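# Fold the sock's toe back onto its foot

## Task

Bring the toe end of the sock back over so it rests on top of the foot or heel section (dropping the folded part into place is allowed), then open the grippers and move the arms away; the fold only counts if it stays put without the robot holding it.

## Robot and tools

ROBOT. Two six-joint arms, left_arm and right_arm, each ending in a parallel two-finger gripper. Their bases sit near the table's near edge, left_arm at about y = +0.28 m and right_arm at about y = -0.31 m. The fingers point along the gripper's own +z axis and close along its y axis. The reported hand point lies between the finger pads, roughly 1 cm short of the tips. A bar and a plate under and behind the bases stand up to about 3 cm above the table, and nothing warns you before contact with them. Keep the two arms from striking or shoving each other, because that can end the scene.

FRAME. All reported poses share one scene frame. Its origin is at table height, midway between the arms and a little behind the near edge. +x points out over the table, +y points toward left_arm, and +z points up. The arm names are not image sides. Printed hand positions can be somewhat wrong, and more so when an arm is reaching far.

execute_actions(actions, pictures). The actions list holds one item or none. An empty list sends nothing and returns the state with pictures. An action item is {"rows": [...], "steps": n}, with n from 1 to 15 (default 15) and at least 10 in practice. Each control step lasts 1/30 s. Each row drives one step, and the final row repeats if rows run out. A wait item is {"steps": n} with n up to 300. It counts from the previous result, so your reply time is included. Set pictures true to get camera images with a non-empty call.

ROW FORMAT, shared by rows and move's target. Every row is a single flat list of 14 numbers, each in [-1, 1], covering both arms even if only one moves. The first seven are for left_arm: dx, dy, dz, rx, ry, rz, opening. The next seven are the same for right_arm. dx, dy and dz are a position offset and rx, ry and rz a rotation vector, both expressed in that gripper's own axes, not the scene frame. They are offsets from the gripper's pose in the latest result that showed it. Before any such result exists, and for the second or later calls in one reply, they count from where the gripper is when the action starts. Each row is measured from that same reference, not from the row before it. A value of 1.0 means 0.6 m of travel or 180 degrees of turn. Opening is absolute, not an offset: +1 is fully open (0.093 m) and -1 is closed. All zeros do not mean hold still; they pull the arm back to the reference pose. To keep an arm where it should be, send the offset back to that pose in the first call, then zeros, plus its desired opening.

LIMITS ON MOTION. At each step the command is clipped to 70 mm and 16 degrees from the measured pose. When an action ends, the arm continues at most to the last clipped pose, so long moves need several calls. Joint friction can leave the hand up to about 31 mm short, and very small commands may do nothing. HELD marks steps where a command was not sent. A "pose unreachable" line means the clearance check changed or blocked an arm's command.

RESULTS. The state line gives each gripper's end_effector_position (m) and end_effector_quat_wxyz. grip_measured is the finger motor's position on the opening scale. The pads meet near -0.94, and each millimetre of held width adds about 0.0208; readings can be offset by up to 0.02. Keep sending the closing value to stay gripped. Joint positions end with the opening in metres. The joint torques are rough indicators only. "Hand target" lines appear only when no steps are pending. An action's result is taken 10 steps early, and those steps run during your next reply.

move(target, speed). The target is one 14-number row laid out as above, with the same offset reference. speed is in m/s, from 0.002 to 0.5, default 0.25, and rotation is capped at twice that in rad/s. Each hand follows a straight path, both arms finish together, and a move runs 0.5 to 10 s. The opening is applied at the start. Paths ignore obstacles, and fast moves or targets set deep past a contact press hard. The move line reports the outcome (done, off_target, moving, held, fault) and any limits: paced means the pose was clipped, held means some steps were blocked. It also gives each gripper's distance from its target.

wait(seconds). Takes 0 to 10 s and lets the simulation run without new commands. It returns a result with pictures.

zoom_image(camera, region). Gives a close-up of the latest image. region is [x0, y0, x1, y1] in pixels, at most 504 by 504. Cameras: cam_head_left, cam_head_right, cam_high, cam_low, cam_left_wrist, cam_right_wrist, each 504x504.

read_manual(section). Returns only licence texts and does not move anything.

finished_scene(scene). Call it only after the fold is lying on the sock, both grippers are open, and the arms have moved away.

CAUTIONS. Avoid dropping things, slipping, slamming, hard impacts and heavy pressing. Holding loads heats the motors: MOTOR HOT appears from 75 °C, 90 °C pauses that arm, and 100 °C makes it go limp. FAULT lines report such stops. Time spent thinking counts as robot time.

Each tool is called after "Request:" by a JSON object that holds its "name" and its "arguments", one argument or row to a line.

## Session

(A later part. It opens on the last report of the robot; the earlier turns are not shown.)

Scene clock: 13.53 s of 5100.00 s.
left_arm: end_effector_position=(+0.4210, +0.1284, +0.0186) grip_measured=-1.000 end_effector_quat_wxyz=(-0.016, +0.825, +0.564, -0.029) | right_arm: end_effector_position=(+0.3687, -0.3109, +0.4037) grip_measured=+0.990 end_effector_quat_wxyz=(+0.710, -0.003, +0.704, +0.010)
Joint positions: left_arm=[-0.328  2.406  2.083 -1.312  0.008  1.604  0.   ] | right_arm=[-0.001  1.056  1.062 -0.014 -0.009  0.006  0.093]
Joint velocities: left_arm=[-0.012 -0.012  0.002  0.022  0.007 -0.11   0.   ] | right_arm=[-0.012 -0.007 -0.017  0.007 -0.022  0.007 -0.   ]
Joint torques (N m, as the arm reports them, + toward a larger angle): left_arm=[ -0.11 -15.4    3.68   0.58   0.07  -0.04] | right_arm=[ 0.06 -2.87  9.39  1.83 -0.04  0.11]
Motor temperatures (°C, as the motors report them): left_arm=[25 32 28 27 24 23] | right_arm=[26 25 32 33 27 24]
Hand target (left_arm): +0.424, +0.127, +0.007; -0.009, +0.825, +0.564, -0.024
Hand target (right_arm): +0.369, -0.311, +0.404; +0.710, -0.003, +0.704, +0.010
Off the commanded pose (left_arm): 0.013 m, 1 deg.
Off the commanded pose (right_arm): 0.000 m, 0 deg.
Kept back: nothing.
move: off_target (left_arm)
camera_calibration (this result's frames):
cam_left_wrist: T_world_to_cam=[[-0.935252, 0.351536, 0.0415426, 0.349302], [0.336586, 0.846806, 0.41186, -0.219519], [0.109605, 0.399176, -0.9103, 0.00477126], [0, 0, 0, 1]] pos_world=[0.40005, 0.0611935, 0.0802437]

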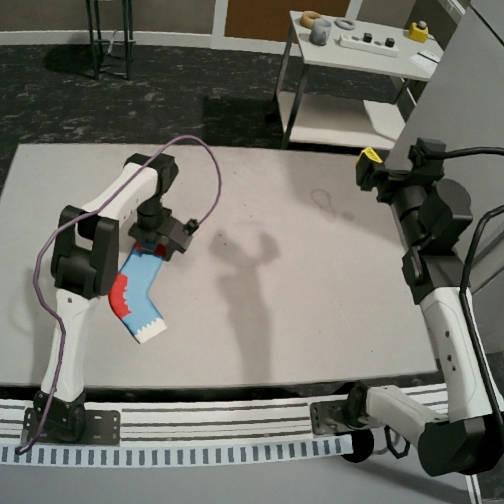

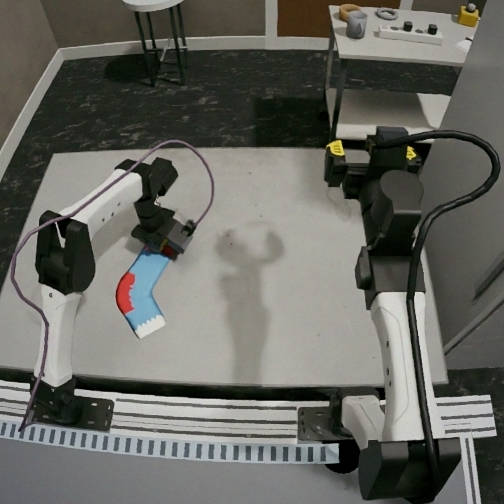

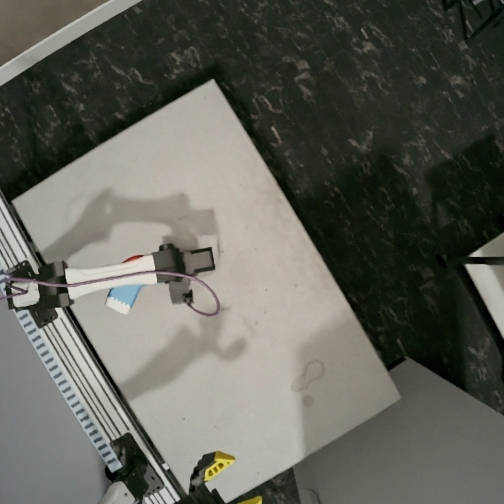

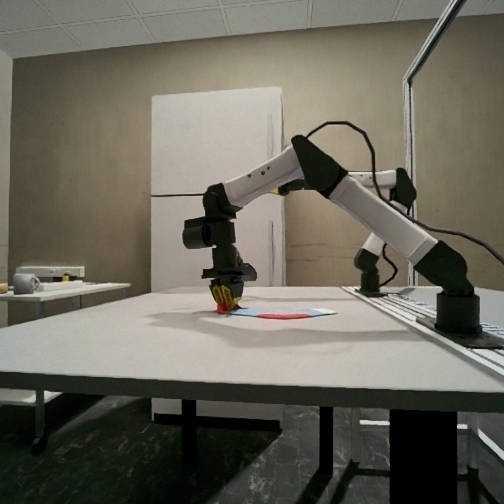

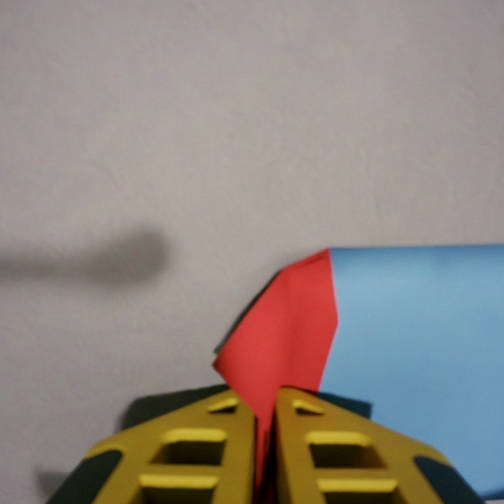

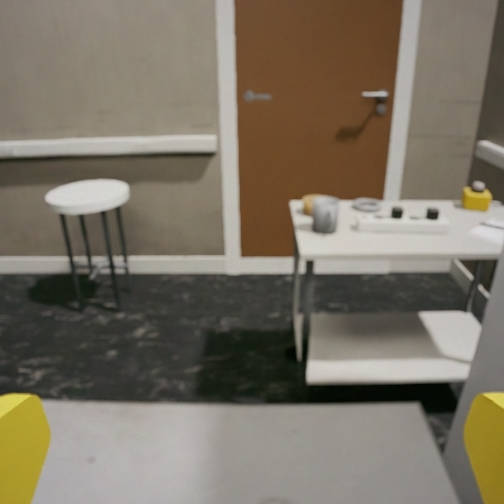

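Request:
{"name": "move", "arguments": {
  "target": [0.0, -0.07, -0.095, -0.08, 0, 0, -1, 0, 0, 0, 0, 0, 0, 1],
  "speed": 0.1
}}

Request:
{"name": "move", "arguments": {
  "target": [0.0, -0.085, -0.03, -0.1, 0, 0, -1, 0, 0, 0, 0, 0, 0, 1],
  "speed": 0.1
}}

Request:
{"name": "zoom_image", "arguments": {
  "camera": "cam_low",
  "region": [200, 240, 360, 330]
}}

Scene clock: 15.67 s of 5100.00 s.
left_arm: end_effector_position=(+0.3862, +0.1412, +0.0759) grip_measured=-1.000 end_effector_quat_wxyz=(+0.080, +0.822, +0.562, +0.039) | right_arm: end_effector_position=(+0.3687, -0.3109, +0.4037) grip_measured=+0.990 end_effector_quat_wxyz=(+0.710, -0.003, +0.704, +0.010)
Joint positions: left_arm=[-0.328  1.974  1.606 -1.033  0.012  1.604  0.   ] | right_arm=[-0.001  1.056  1.062 -0.014 -0.009  0.006  0.093]
Joint velocities: left_arm=[-0.007 -0.007  0.007 -0.051 -0.007  0.022  0.   ] | right_arm=[ 0.002  0.007 -0.007  0.022  0.007  0.007 -0.   ]
Joint torques (N m, as the arm reports them, + toward a larger angle): left_arm=[  0.6  -14.11   4.94   0.64   0.11   0.  ] | right_arm=[ 0.35 -2.89  9.34  1.86 -0.02  0.11]
Motor temperatures (°C, as the motors report them): left_arm=[25 33 28 27 24 23] | right_arm=[26 25 32 33 27 24]
Hand target (left_arm): +0.386, +0.144, +0.078; +0.088, +0.821, +0.563, +0.042
Hand target (right_arm): +0.369, -0.311, +0.404; +0.710, -0.003, +0.704, +0.010
Off the commanded pose (left_arm): 0.004 m, 1 deg.
Off the commanded pose (right_arm): 0.000 m, 0 deg.
Kept back: nothing.
move: done
camera_calibration (this result's frames):
cam_left_wrist: T_world_to_cam=[[-0.920258, 0.34148, -0.191092, 0.323114], [0.242817, 0.881269, 0.405469, -0.210404], [0.306863, 0.326736, -0.893912, -0.0115886], [0, 0, 0, 1]] pos_world=[0.351994, 0.0788718, 0.136697]

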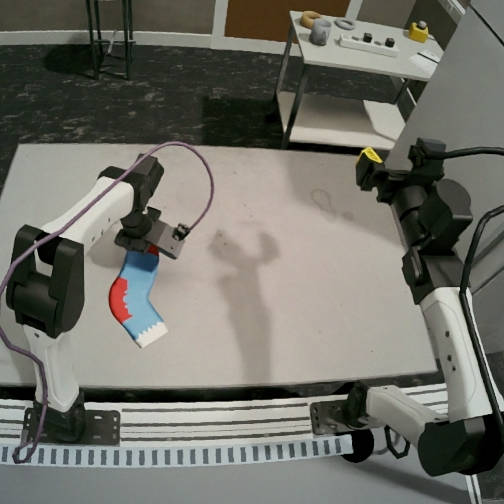

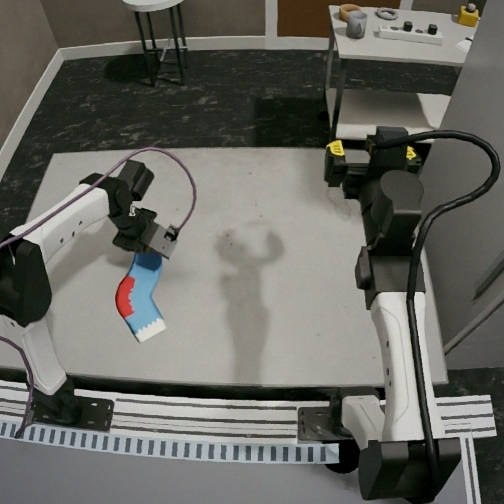

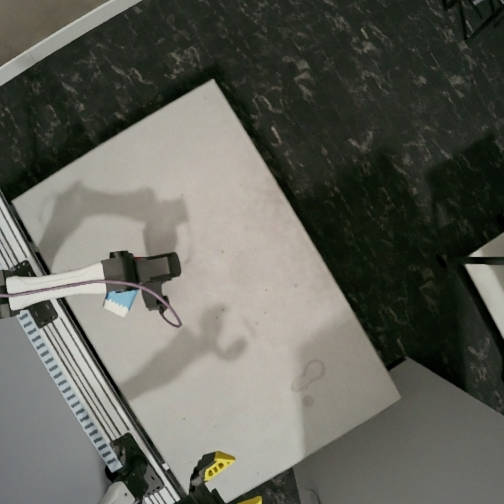

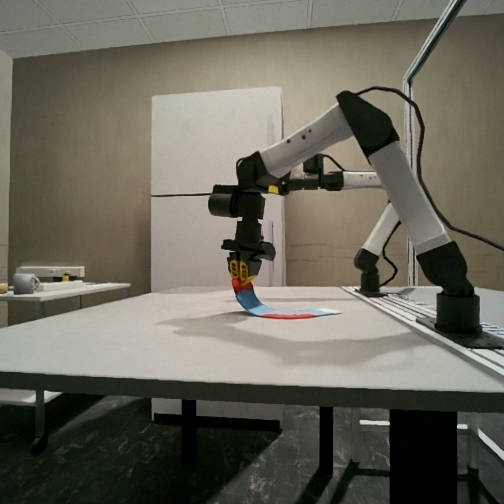

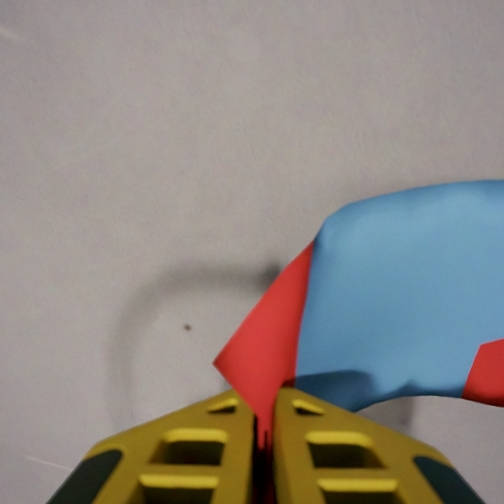

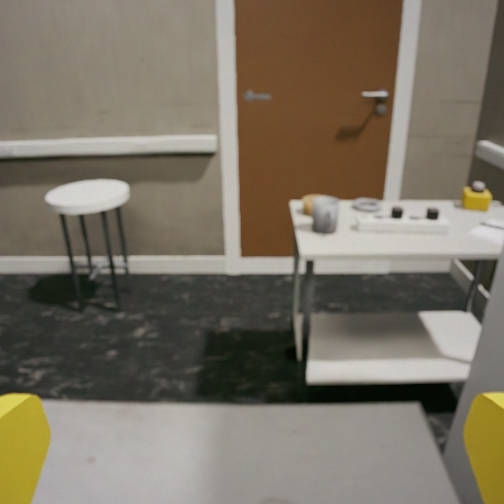

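Scene clock: 17.77 s of 5100.00 s.
left_arm: end_effector_position=(+0.3392, +0.1581, +0.0835) grip_measured=-1.000 end_effector_quat_wxyz=(+0.200, +0.801, +0.550, +0.123) | right_arm: end_effector_position=(+0.3687, -0.3109, +0.4037) grip_measured=+0.990 end_effector_quat_wxyz=(+0.710, -0.003, +0.704, +0.010)
Joint positions: left_arm=[-0.324  1.544  1.031 -0.591  0.021  1.604  0.   ] | right_arm=[-0.001  1.056  1.062 -0.014 -0.009  0.006  0.093]
Joint velocities: left_arm=[ 0.002 -0.007 -0.017 -0.022 -0.022  0.051  0.   ] | right_arm=[-0.007 -0.012  0.002 -0.037 -0.007  0.022  0.001]
Joint torques (N m, as the arm reports them, + toward a larger angle): left_arm=[ 0.59 -9.86  5.49  1.12  0.12 -0.01] | right_arm=[ 0.17 -2.82  9.45  1.86  0.    0.11]
Motor temperatures (°C, as the motors report them): left_arm=[25 34 28 27 24 23] | right_arm=[26 25 33 34 27 24]
Hand target (left_arm): +0.337, +0.161, +0.084; +0.207, +0.800, +0.549, +0.126
Hand target (right_arm): +0.369, -0.311, +0.404; +0.710, -0.003, +0.704, +0.010
Off the commanded pose (left_arm): 0.004 m, 1 deg.
Off the commanded pose (right_arm): 0.000 m, 0 deg.
Kept back: nothing.
move: done
camera_calibration (this result's frames):
cam_left_wrist: T_world_to_cam=[[-0.830174, 0.29964, -0.470135, 0.274888], [0.128849, 0.923576, 0.361116, -0.18131], [0.54241, 0.239213, -0.805337, -0.069346], [0, 0, 0, 1]] pos_world=[0.28918, 0.101675, 0.138862]

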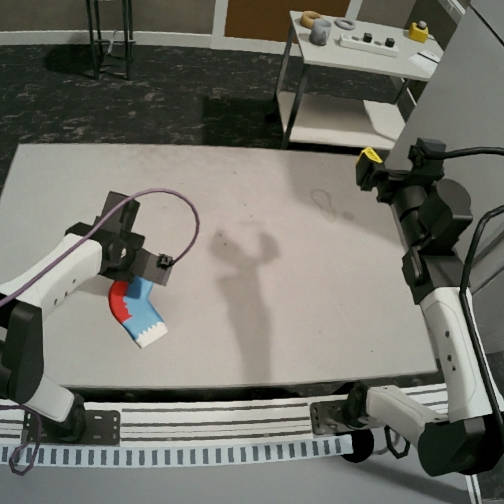

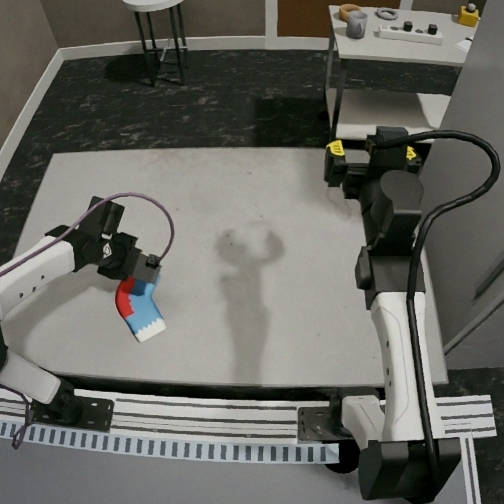

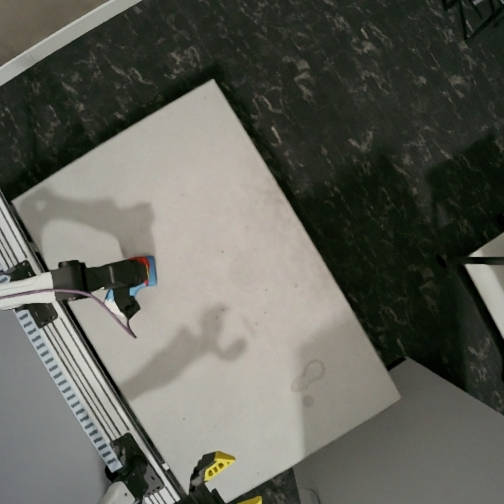

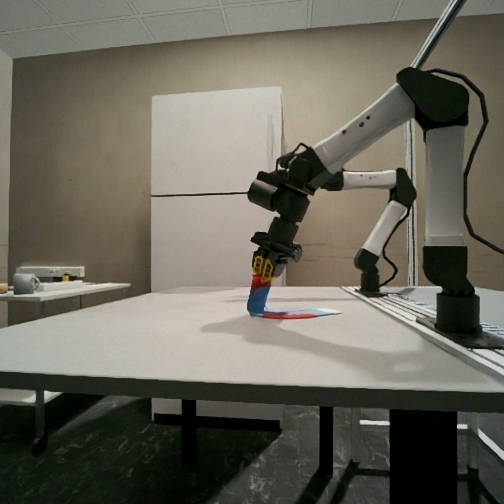

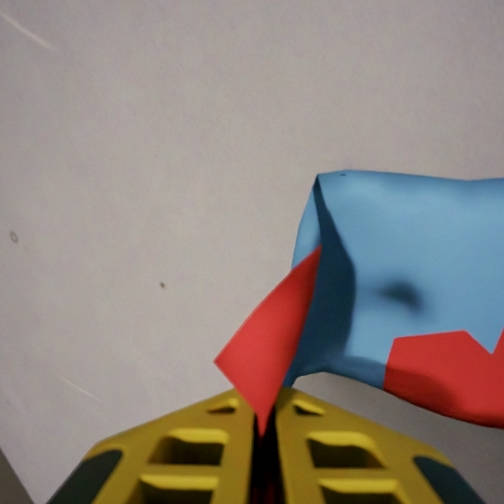

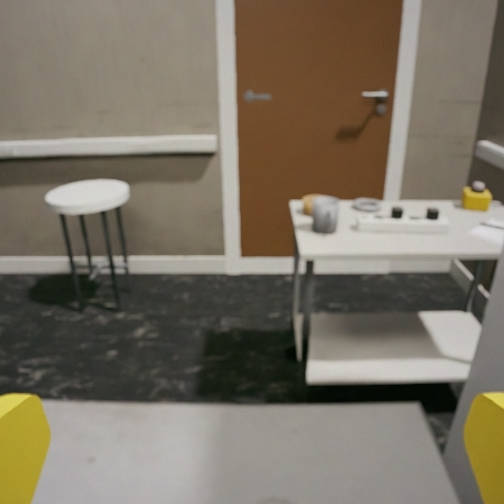

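Region (200, 240, 360, 330) of cam_low's 504x504 image, scaled by 3.150, with more detail than that image has; it fills the top 284 rows of this view, and the rest is white.

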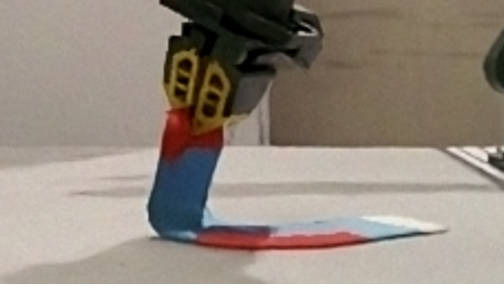

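Request:
{"name": "move", "arguments": {
  "target": [0.0032, -0.1033, 0.0443, -0.05, 0, 0, -1, 0, 0, 0, 0, 0, 0, 1],
  "speed": 0.08
}}

Request:
{"name": "zoom_image", "arguments": {
  "camera": "cam_low",
  "region": [200, 240, 360, 330]
}}

Scene clock: 20.33 s of 5100.00 s.
left_arm: end_effector_position=(+0.3029, +0.1715, +0.0308) grip_measured=-1.000 end_effector_quat_wxyz=(+0.255, +0.785, +0.540, +0.162) | right_arm: end_effector_position=(+0.3687, -0.3109, +0.4037) grip_measured=+0.990 end_effector_quat_wxyz=(+0.710, -0.003, +0.704, +0.010)
Joint positions: left_arm=[-0.313  1.395  0.595 -0.164  0.03   1.609  0.   ] | right_arm=[-0.001  1.056  1.062 -0.014 -0.009  0.006  0.093]
Joint velocities: left_arm=[ 0.007  0.002 -0.002 -0.007 -0.037  0.007  0.   ] | right_arm=[ 0.012 -0.002  0.002 -0.022 -0.022 -0.037 -0.001]
Joint torques (N m, as the arm reports them, + toward a larger angle): left_arm=[ 0.66 -7.55  5.02  1.33  0.14 -0.01] | right_arm=[ 0.1  -2.87  9.34  1.87 -0.04  0.11]
Motor temperatures (°C, as the motors report them): left_arm=[25 34 28 27 24 23] | right_arm=[26 25 33 34 27 24]
Hand target (left_arm): +0.300, +0.174, +0.031; +0.262, +0.783, +0.539, +0.166
Hand target (right_arm): +0.369, -0.311, +0.404; +0.710, -0.003, +0.704, +0.010
Off the commanded pose (left_arm): 0.005 m, 1 deg.
Off the commanded pose (right_arm): 0.000 m, 0 deg.
Kept back: nothing.
move: done
camera_calibration (this result's frames):
cam_left_wrist: T_world_to_cam=[[-0.761364, 0.269971, -0.589441, 0.203866], [0.0802317, 0.941421, 0.32755, -0.157268], [0.643341, 0.202093, -0.738424, -0.121563], [0, 0, 0, 1]] pos_world=[0.24604, 0.117584, 0.081915]

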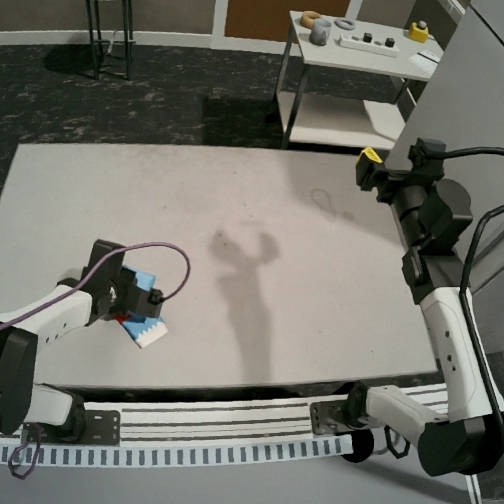

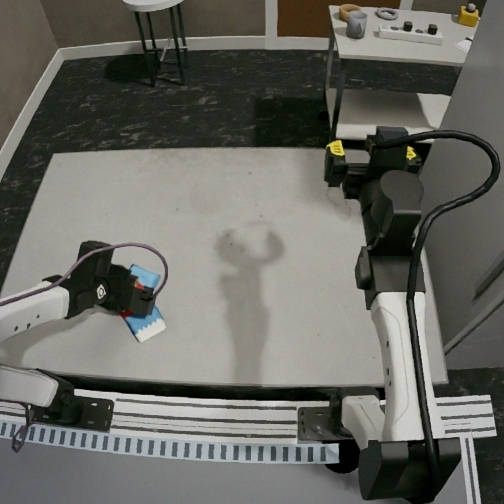

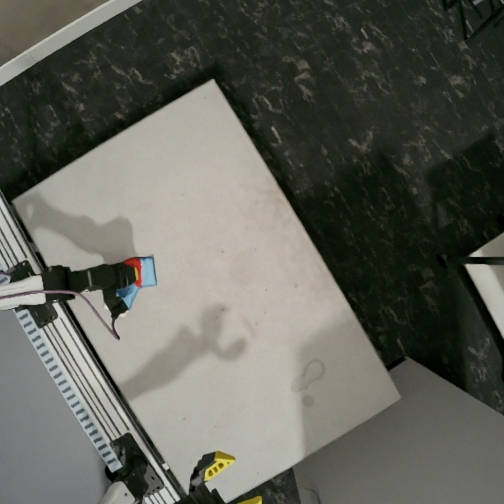

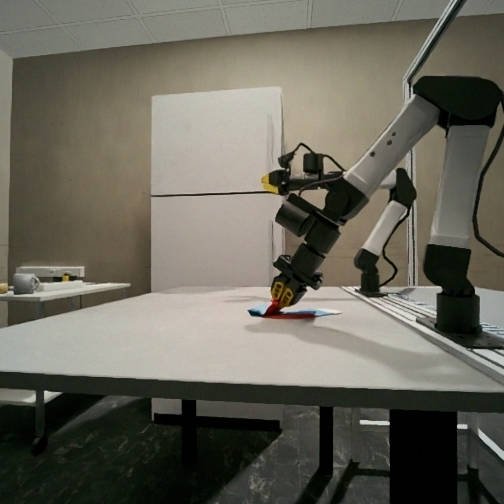

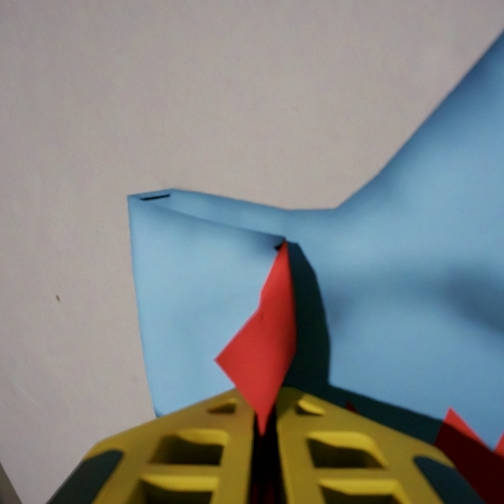

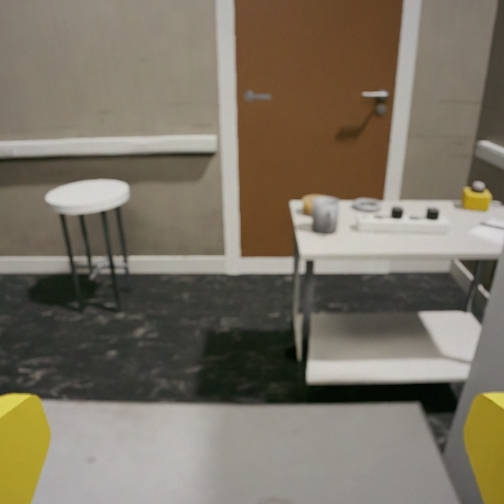

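Region (200, 240, 360, 330) of cam_low's 504x504 image, scaled by 3.150, with more detail than that image has; it fills the top 284 rows of this view, and the rest is white.

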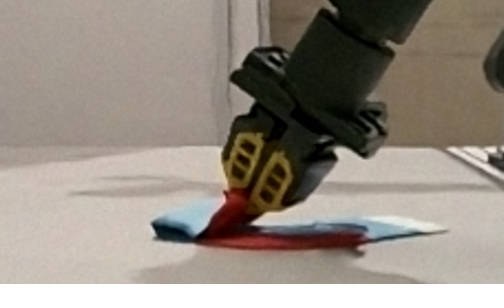

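Request:
{"name": "move", "arguments": {
  "target": [0.0, 0.0, 0.0, 0, 0, 0, -0.35, 0, 0, 0, 0, 0, 0, 1],
  "speed": 0.06
}}

Request:
{"name": "move", "arguments": {
  "target": [0.0, 0.0, -0.1, 0, 0, 0, -0.35, 0, 0, 0, 0, 0, 0, 1],
  "speed": 0.08
}}

Scene clock: 21.80 s of 5100.00 s.
left_arm: end_effector_position=(+0.3031, +0.1714, +0.0310) grip_measured=-0.352 end_effector_quat_wxyz=(+0.256, +0.785, +0.540, +0.162) | right_arm: end_effector_position=(+0.3687, -0.3109, +0.4037) grip_measured=+0.990 end_effector_quat_wxyz=(+0.710, -0.003, +0.704, +0.010)
Joint positions: left_arm=[-0.313  1.395  0.595 -0.162  0.031  1.609  0.028] | right_arm=[-0.001  1.056  1.062 -0.014 -0.009  0.006  0.093]
Joint velocities: left_arm=[ 0.002 -0.002 -0.012 -0.066 -0.037  0.007 -0.   ] | right_arm=[-0.012  0.012 -0.012 -0.037  0.051  0.007 -0.001]
Joint torques (N m, as the arm reports them, + toward a larger angle): left_arm=[-0.1  -5.56  7.05  1.18  0.07 -0.08] | right_arm=[ 0.25 -2.84  9.52  1.86 -0.05  0.16]
Motor temperatures (°C, as the motors report them): left_arm=[25 34 28 28 24 23] | right_arm=[26 25 33 34 27 24]
Hand target (left_arm): +0.303, +0.171, +0.031; +0.256, +0.785, +0.540, +0.162
Hand target (right_arm): +0.369, -0.311, +0.404; +0.710, -0.003, +0.704, +0.010
Off the commanded pose (left_arm): 0.000 m, 0 deg.
Off the commanded pose (right_arm): 0.000 m, 0 deg.
Kept back: nothing.
move: done
camera_calibration (this result's frames):
cam_left_wrist: T_world_to_cam=[[-0.760515, 0.269655, -0.59068, 0.204072], [0.0799687, 0.941662, 0.326921, -0.157158], [0.644377, 0.201393, -0.737712, -0.12176], [0, 0, 0, 1]] pos_world=[0.246227, 0.117482, 0.082096]

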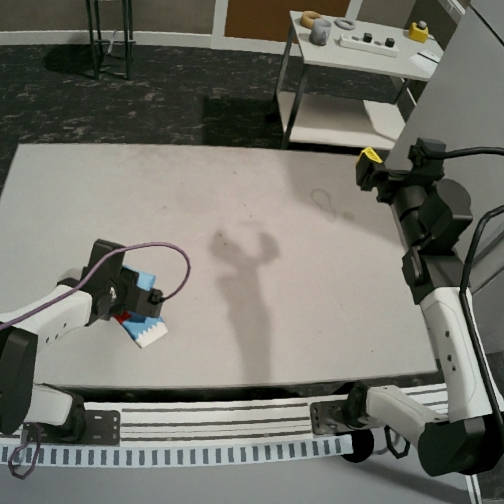

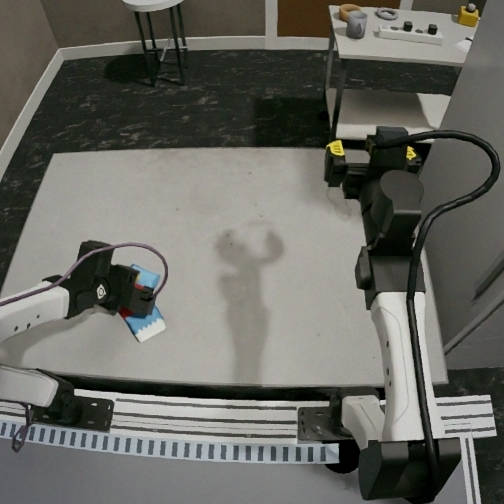

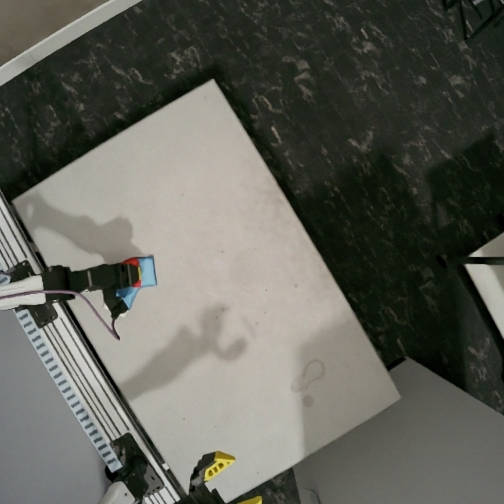

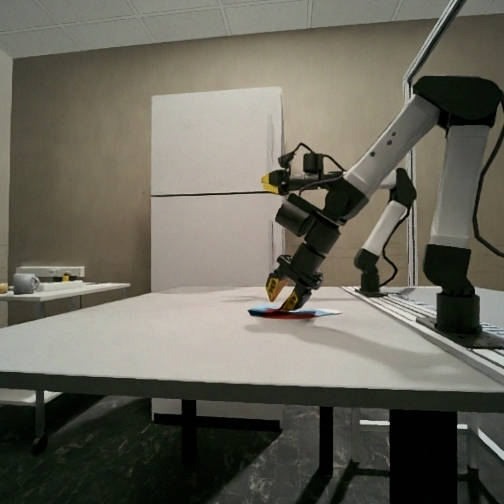

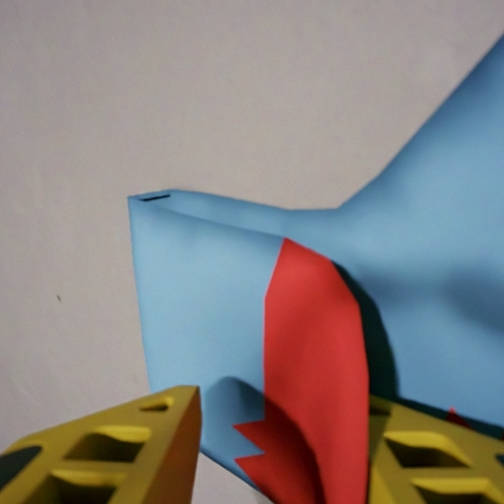

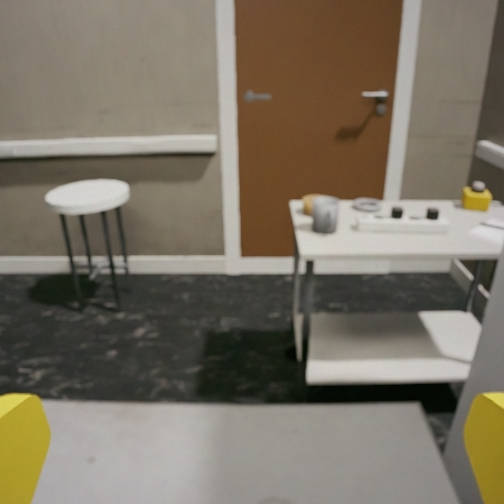

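Scene clock: 23.13 s of 5100.00 s.
left_arm: end_effector_position=(+0.2644, +0.1851, +0.0647) grip_measured=-0.352 end_effector_quat_wxyz=(+0.242, +0.790, +0.543, +0.151) | right_arm: end_effector_position=(+0.3687, -0.3109, +0.4037) grip_measured=+0.990 end_effector_quat_wxyz=(+0.710, -0.003, +0.704, +0.010)
Joint positions: left_arm=[-0.313  1.157  0.609 -0.451  0.031  1.609  0.028] | right_arm=[-0.001  1.056  1.062 -0.014 -0.009  0.006  0.093]
Joint velocities: left_arm=[-0.012 -0.022 -0.012 -0.037 -0.081 -0.007  0.   ] | right_arm=[-0.007  0.002 -0.017  0.007 -0.037 -0.007 -0.001]
Joint torques (N m, as the arm reports them, + toward a larger angle): left_arm=[ 0.61 -5.62  9.87  1.08  0.12 -0.01] | right_arm=[ 0.27 -2.79  9.47  1.85 -0.02  0.09]
Motor temperatures (°C, as the motors report them): left_arm=[25 33 28 28 24 23] | right_arm=[26 25 33 35 27 24]
Hand target (left_arm): +0.270, +0.185, +0.080; +0.256, +0.785, +0.540, +0.162
Hand target (right_arm): +0.369, -0.311, +0.404; +0.710, -0.003, +0.704, +0.010
Off the commanded pose (left_arm): 0.017 m, 2 deg.
Off the commanded pose (right_arm): 0.000 m, 0 deg.
Kept back: nothing.
move: off_target (left_arm)
camera_calibration (this result's frames):
cam_left_wrist: T_world_to_cam=[[-0.780977, 0.277555, -0.559499, 0.192782], [0.0929003, 0.937487, 0.335391, -0.181188], [0.617612, 0.209955, -0.757941, -0.0678233], [0, 0, 0, 1]] pos_world=[0.209279, 0.130594, 0.117224]

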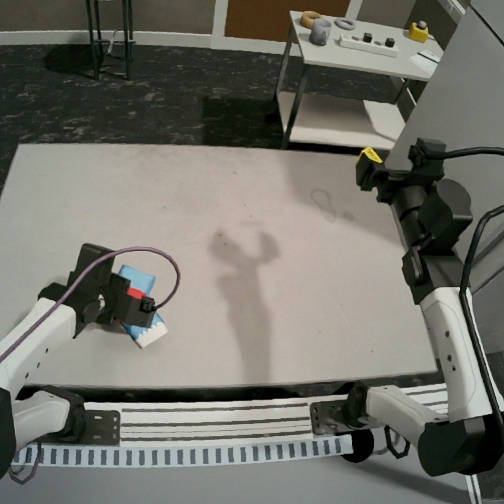

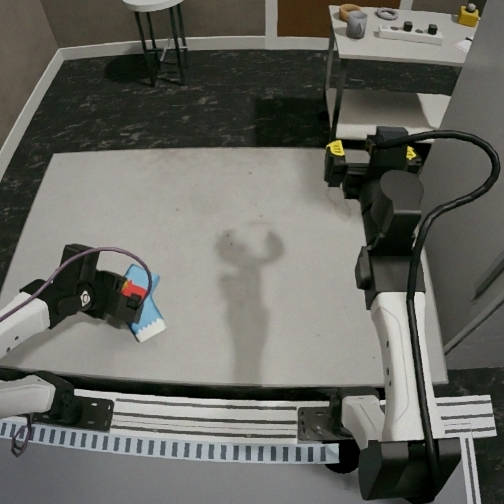

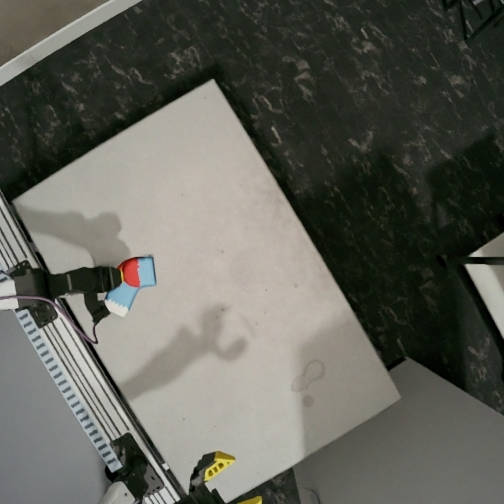

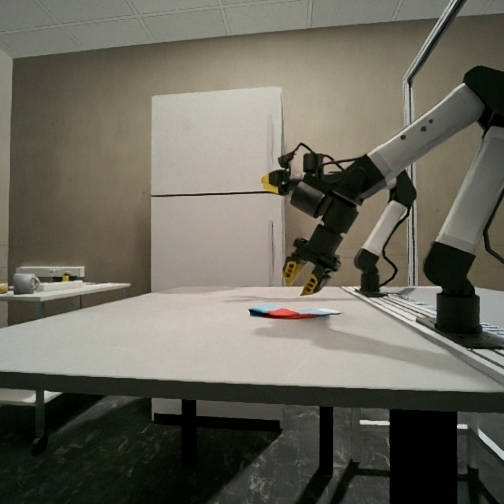

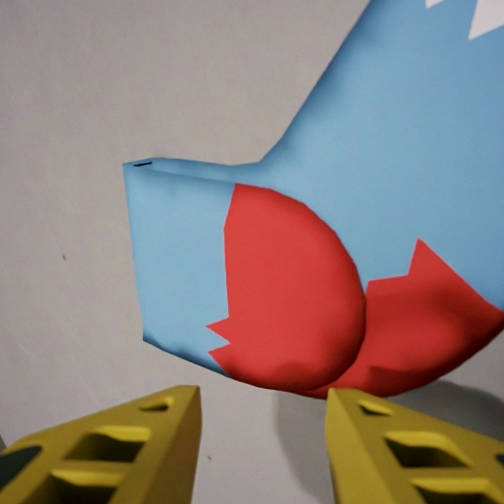

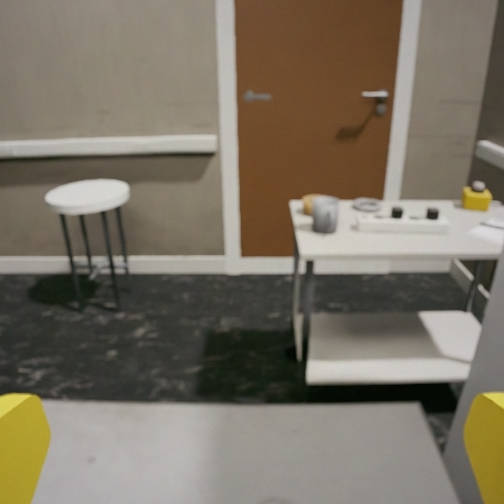

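Request:
{"name": "move", "arguments": {
  "target": [0.178, 0.1234, -0.323, 0, 0, 0, 0.5, 0, 0, 0, 0, 0, 0, 1],
  "speed": 0.3
}}

Scene clock: 25.27 s of 5100.00 s.
left_arm: end_effector_position=(+0.2591, +0.3034, +0.2615) grip_measured=+0.498 end_effector_quat_wxyz=(+0.235, +0.778, +0.560, +0.160) | right_arm: end_effector_position=(+0.3687, -0.3109, +0.4037) grip_measured=+0.990 end_effector_quat_wxyz=(+0.710, -0.003, +0.704, +0.010)
Joint positions: left_arm=[ 0.272  1.208  1.465 -1.335  0.302  2.085  0.069] | right_arm=[-0.001  1.056  1.062 -0.014 -0.009  0.006  0.093]
Joint velocities: left_arm=[-0.007 -0.007 -0.002  0.022  0.066 -0.007 -0.   ] | right_arm=[-0.012  0.002  0.007  0.037 -0.051  0.037 -0.   ]
Joint torques (N m, as the arm reports them, + toward a larger angle): left_arm=[-0.04 -1.58  9.16  0.9   0.28 -0.03] | right_arm=[ 0.16 -2.87  9.4   1.87 -0.08  0.07]
Motor temperatures (°C, as the motors report them): left_arm=[25 33 29 28 24 23] | right_arm=[26 25 34 35 27 24]
Hand target (left_arm): +0.262, +0.303, +0.265; +0.236, +0.780, +0.557, +0.157
Hand target (right_arm): +0.369, -0.311, +0.404; +0.710, -0.003, +0.704, +0.010
Off the commanded pose (left_arm): 0.006 m, 3 deg.
Off the commanded pose (right_arm): 0.000 m, 0 deg.
joint sent to its limit (left arm) — the command would take joint 6 (wrist roll) past its upper limit, so that joint was sent only as far as its limit.
Kept back: nothing.
move: off_target (left_arm)
camera_calibration (this result's frames):
cam_left_wrist: T_world_to_cam=[[-0.791819, 0.24674, -0.558696, 0.277867], [0.0494396, 0.937655, 0.344033, -0.348687], [0.608751, 0.24479, -0.754652, 0.05053], [0, 0, 0, 1]] pos_world=[0.2065, 0.246018, 0.313336]

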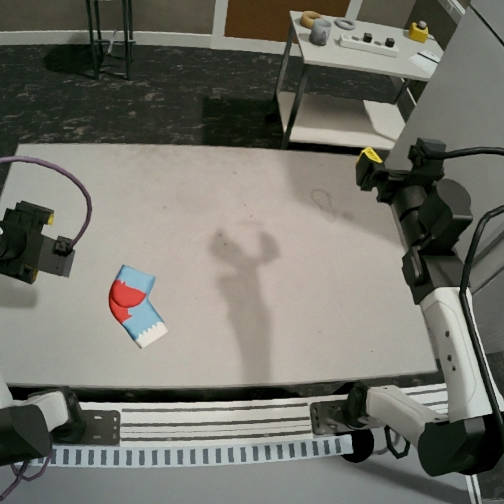

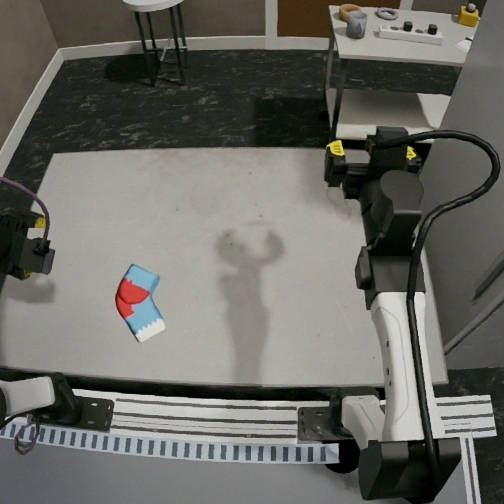

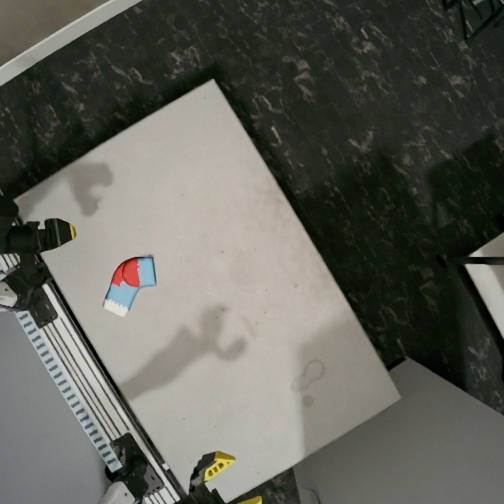

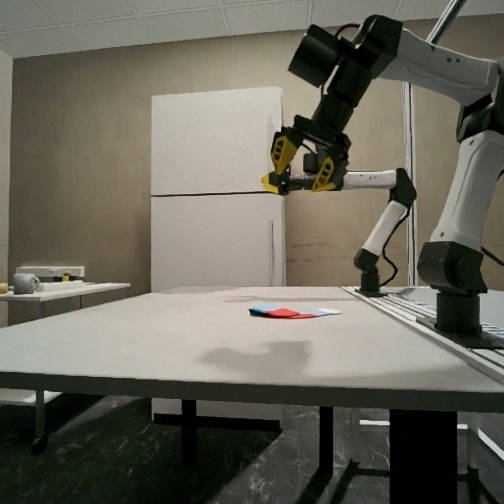

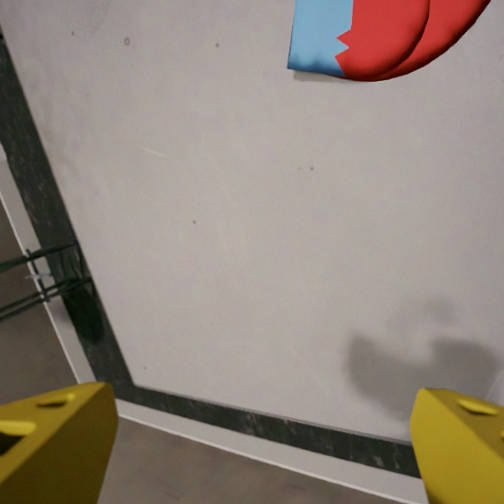

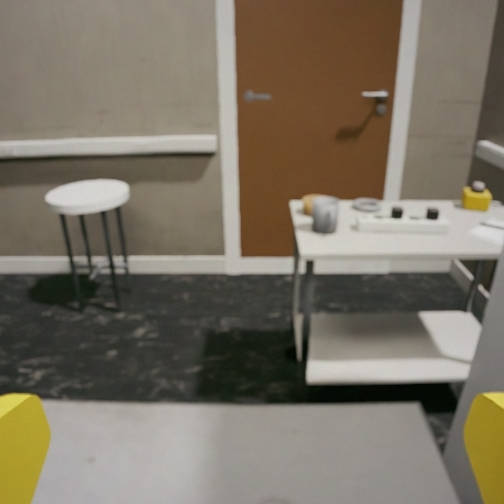

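The toe lies folded on the heel and the arm is clear.

Request:
{"name": "finished_scene", "arguments": {
  "scene": 2
}}

The scene is finished: the task was done.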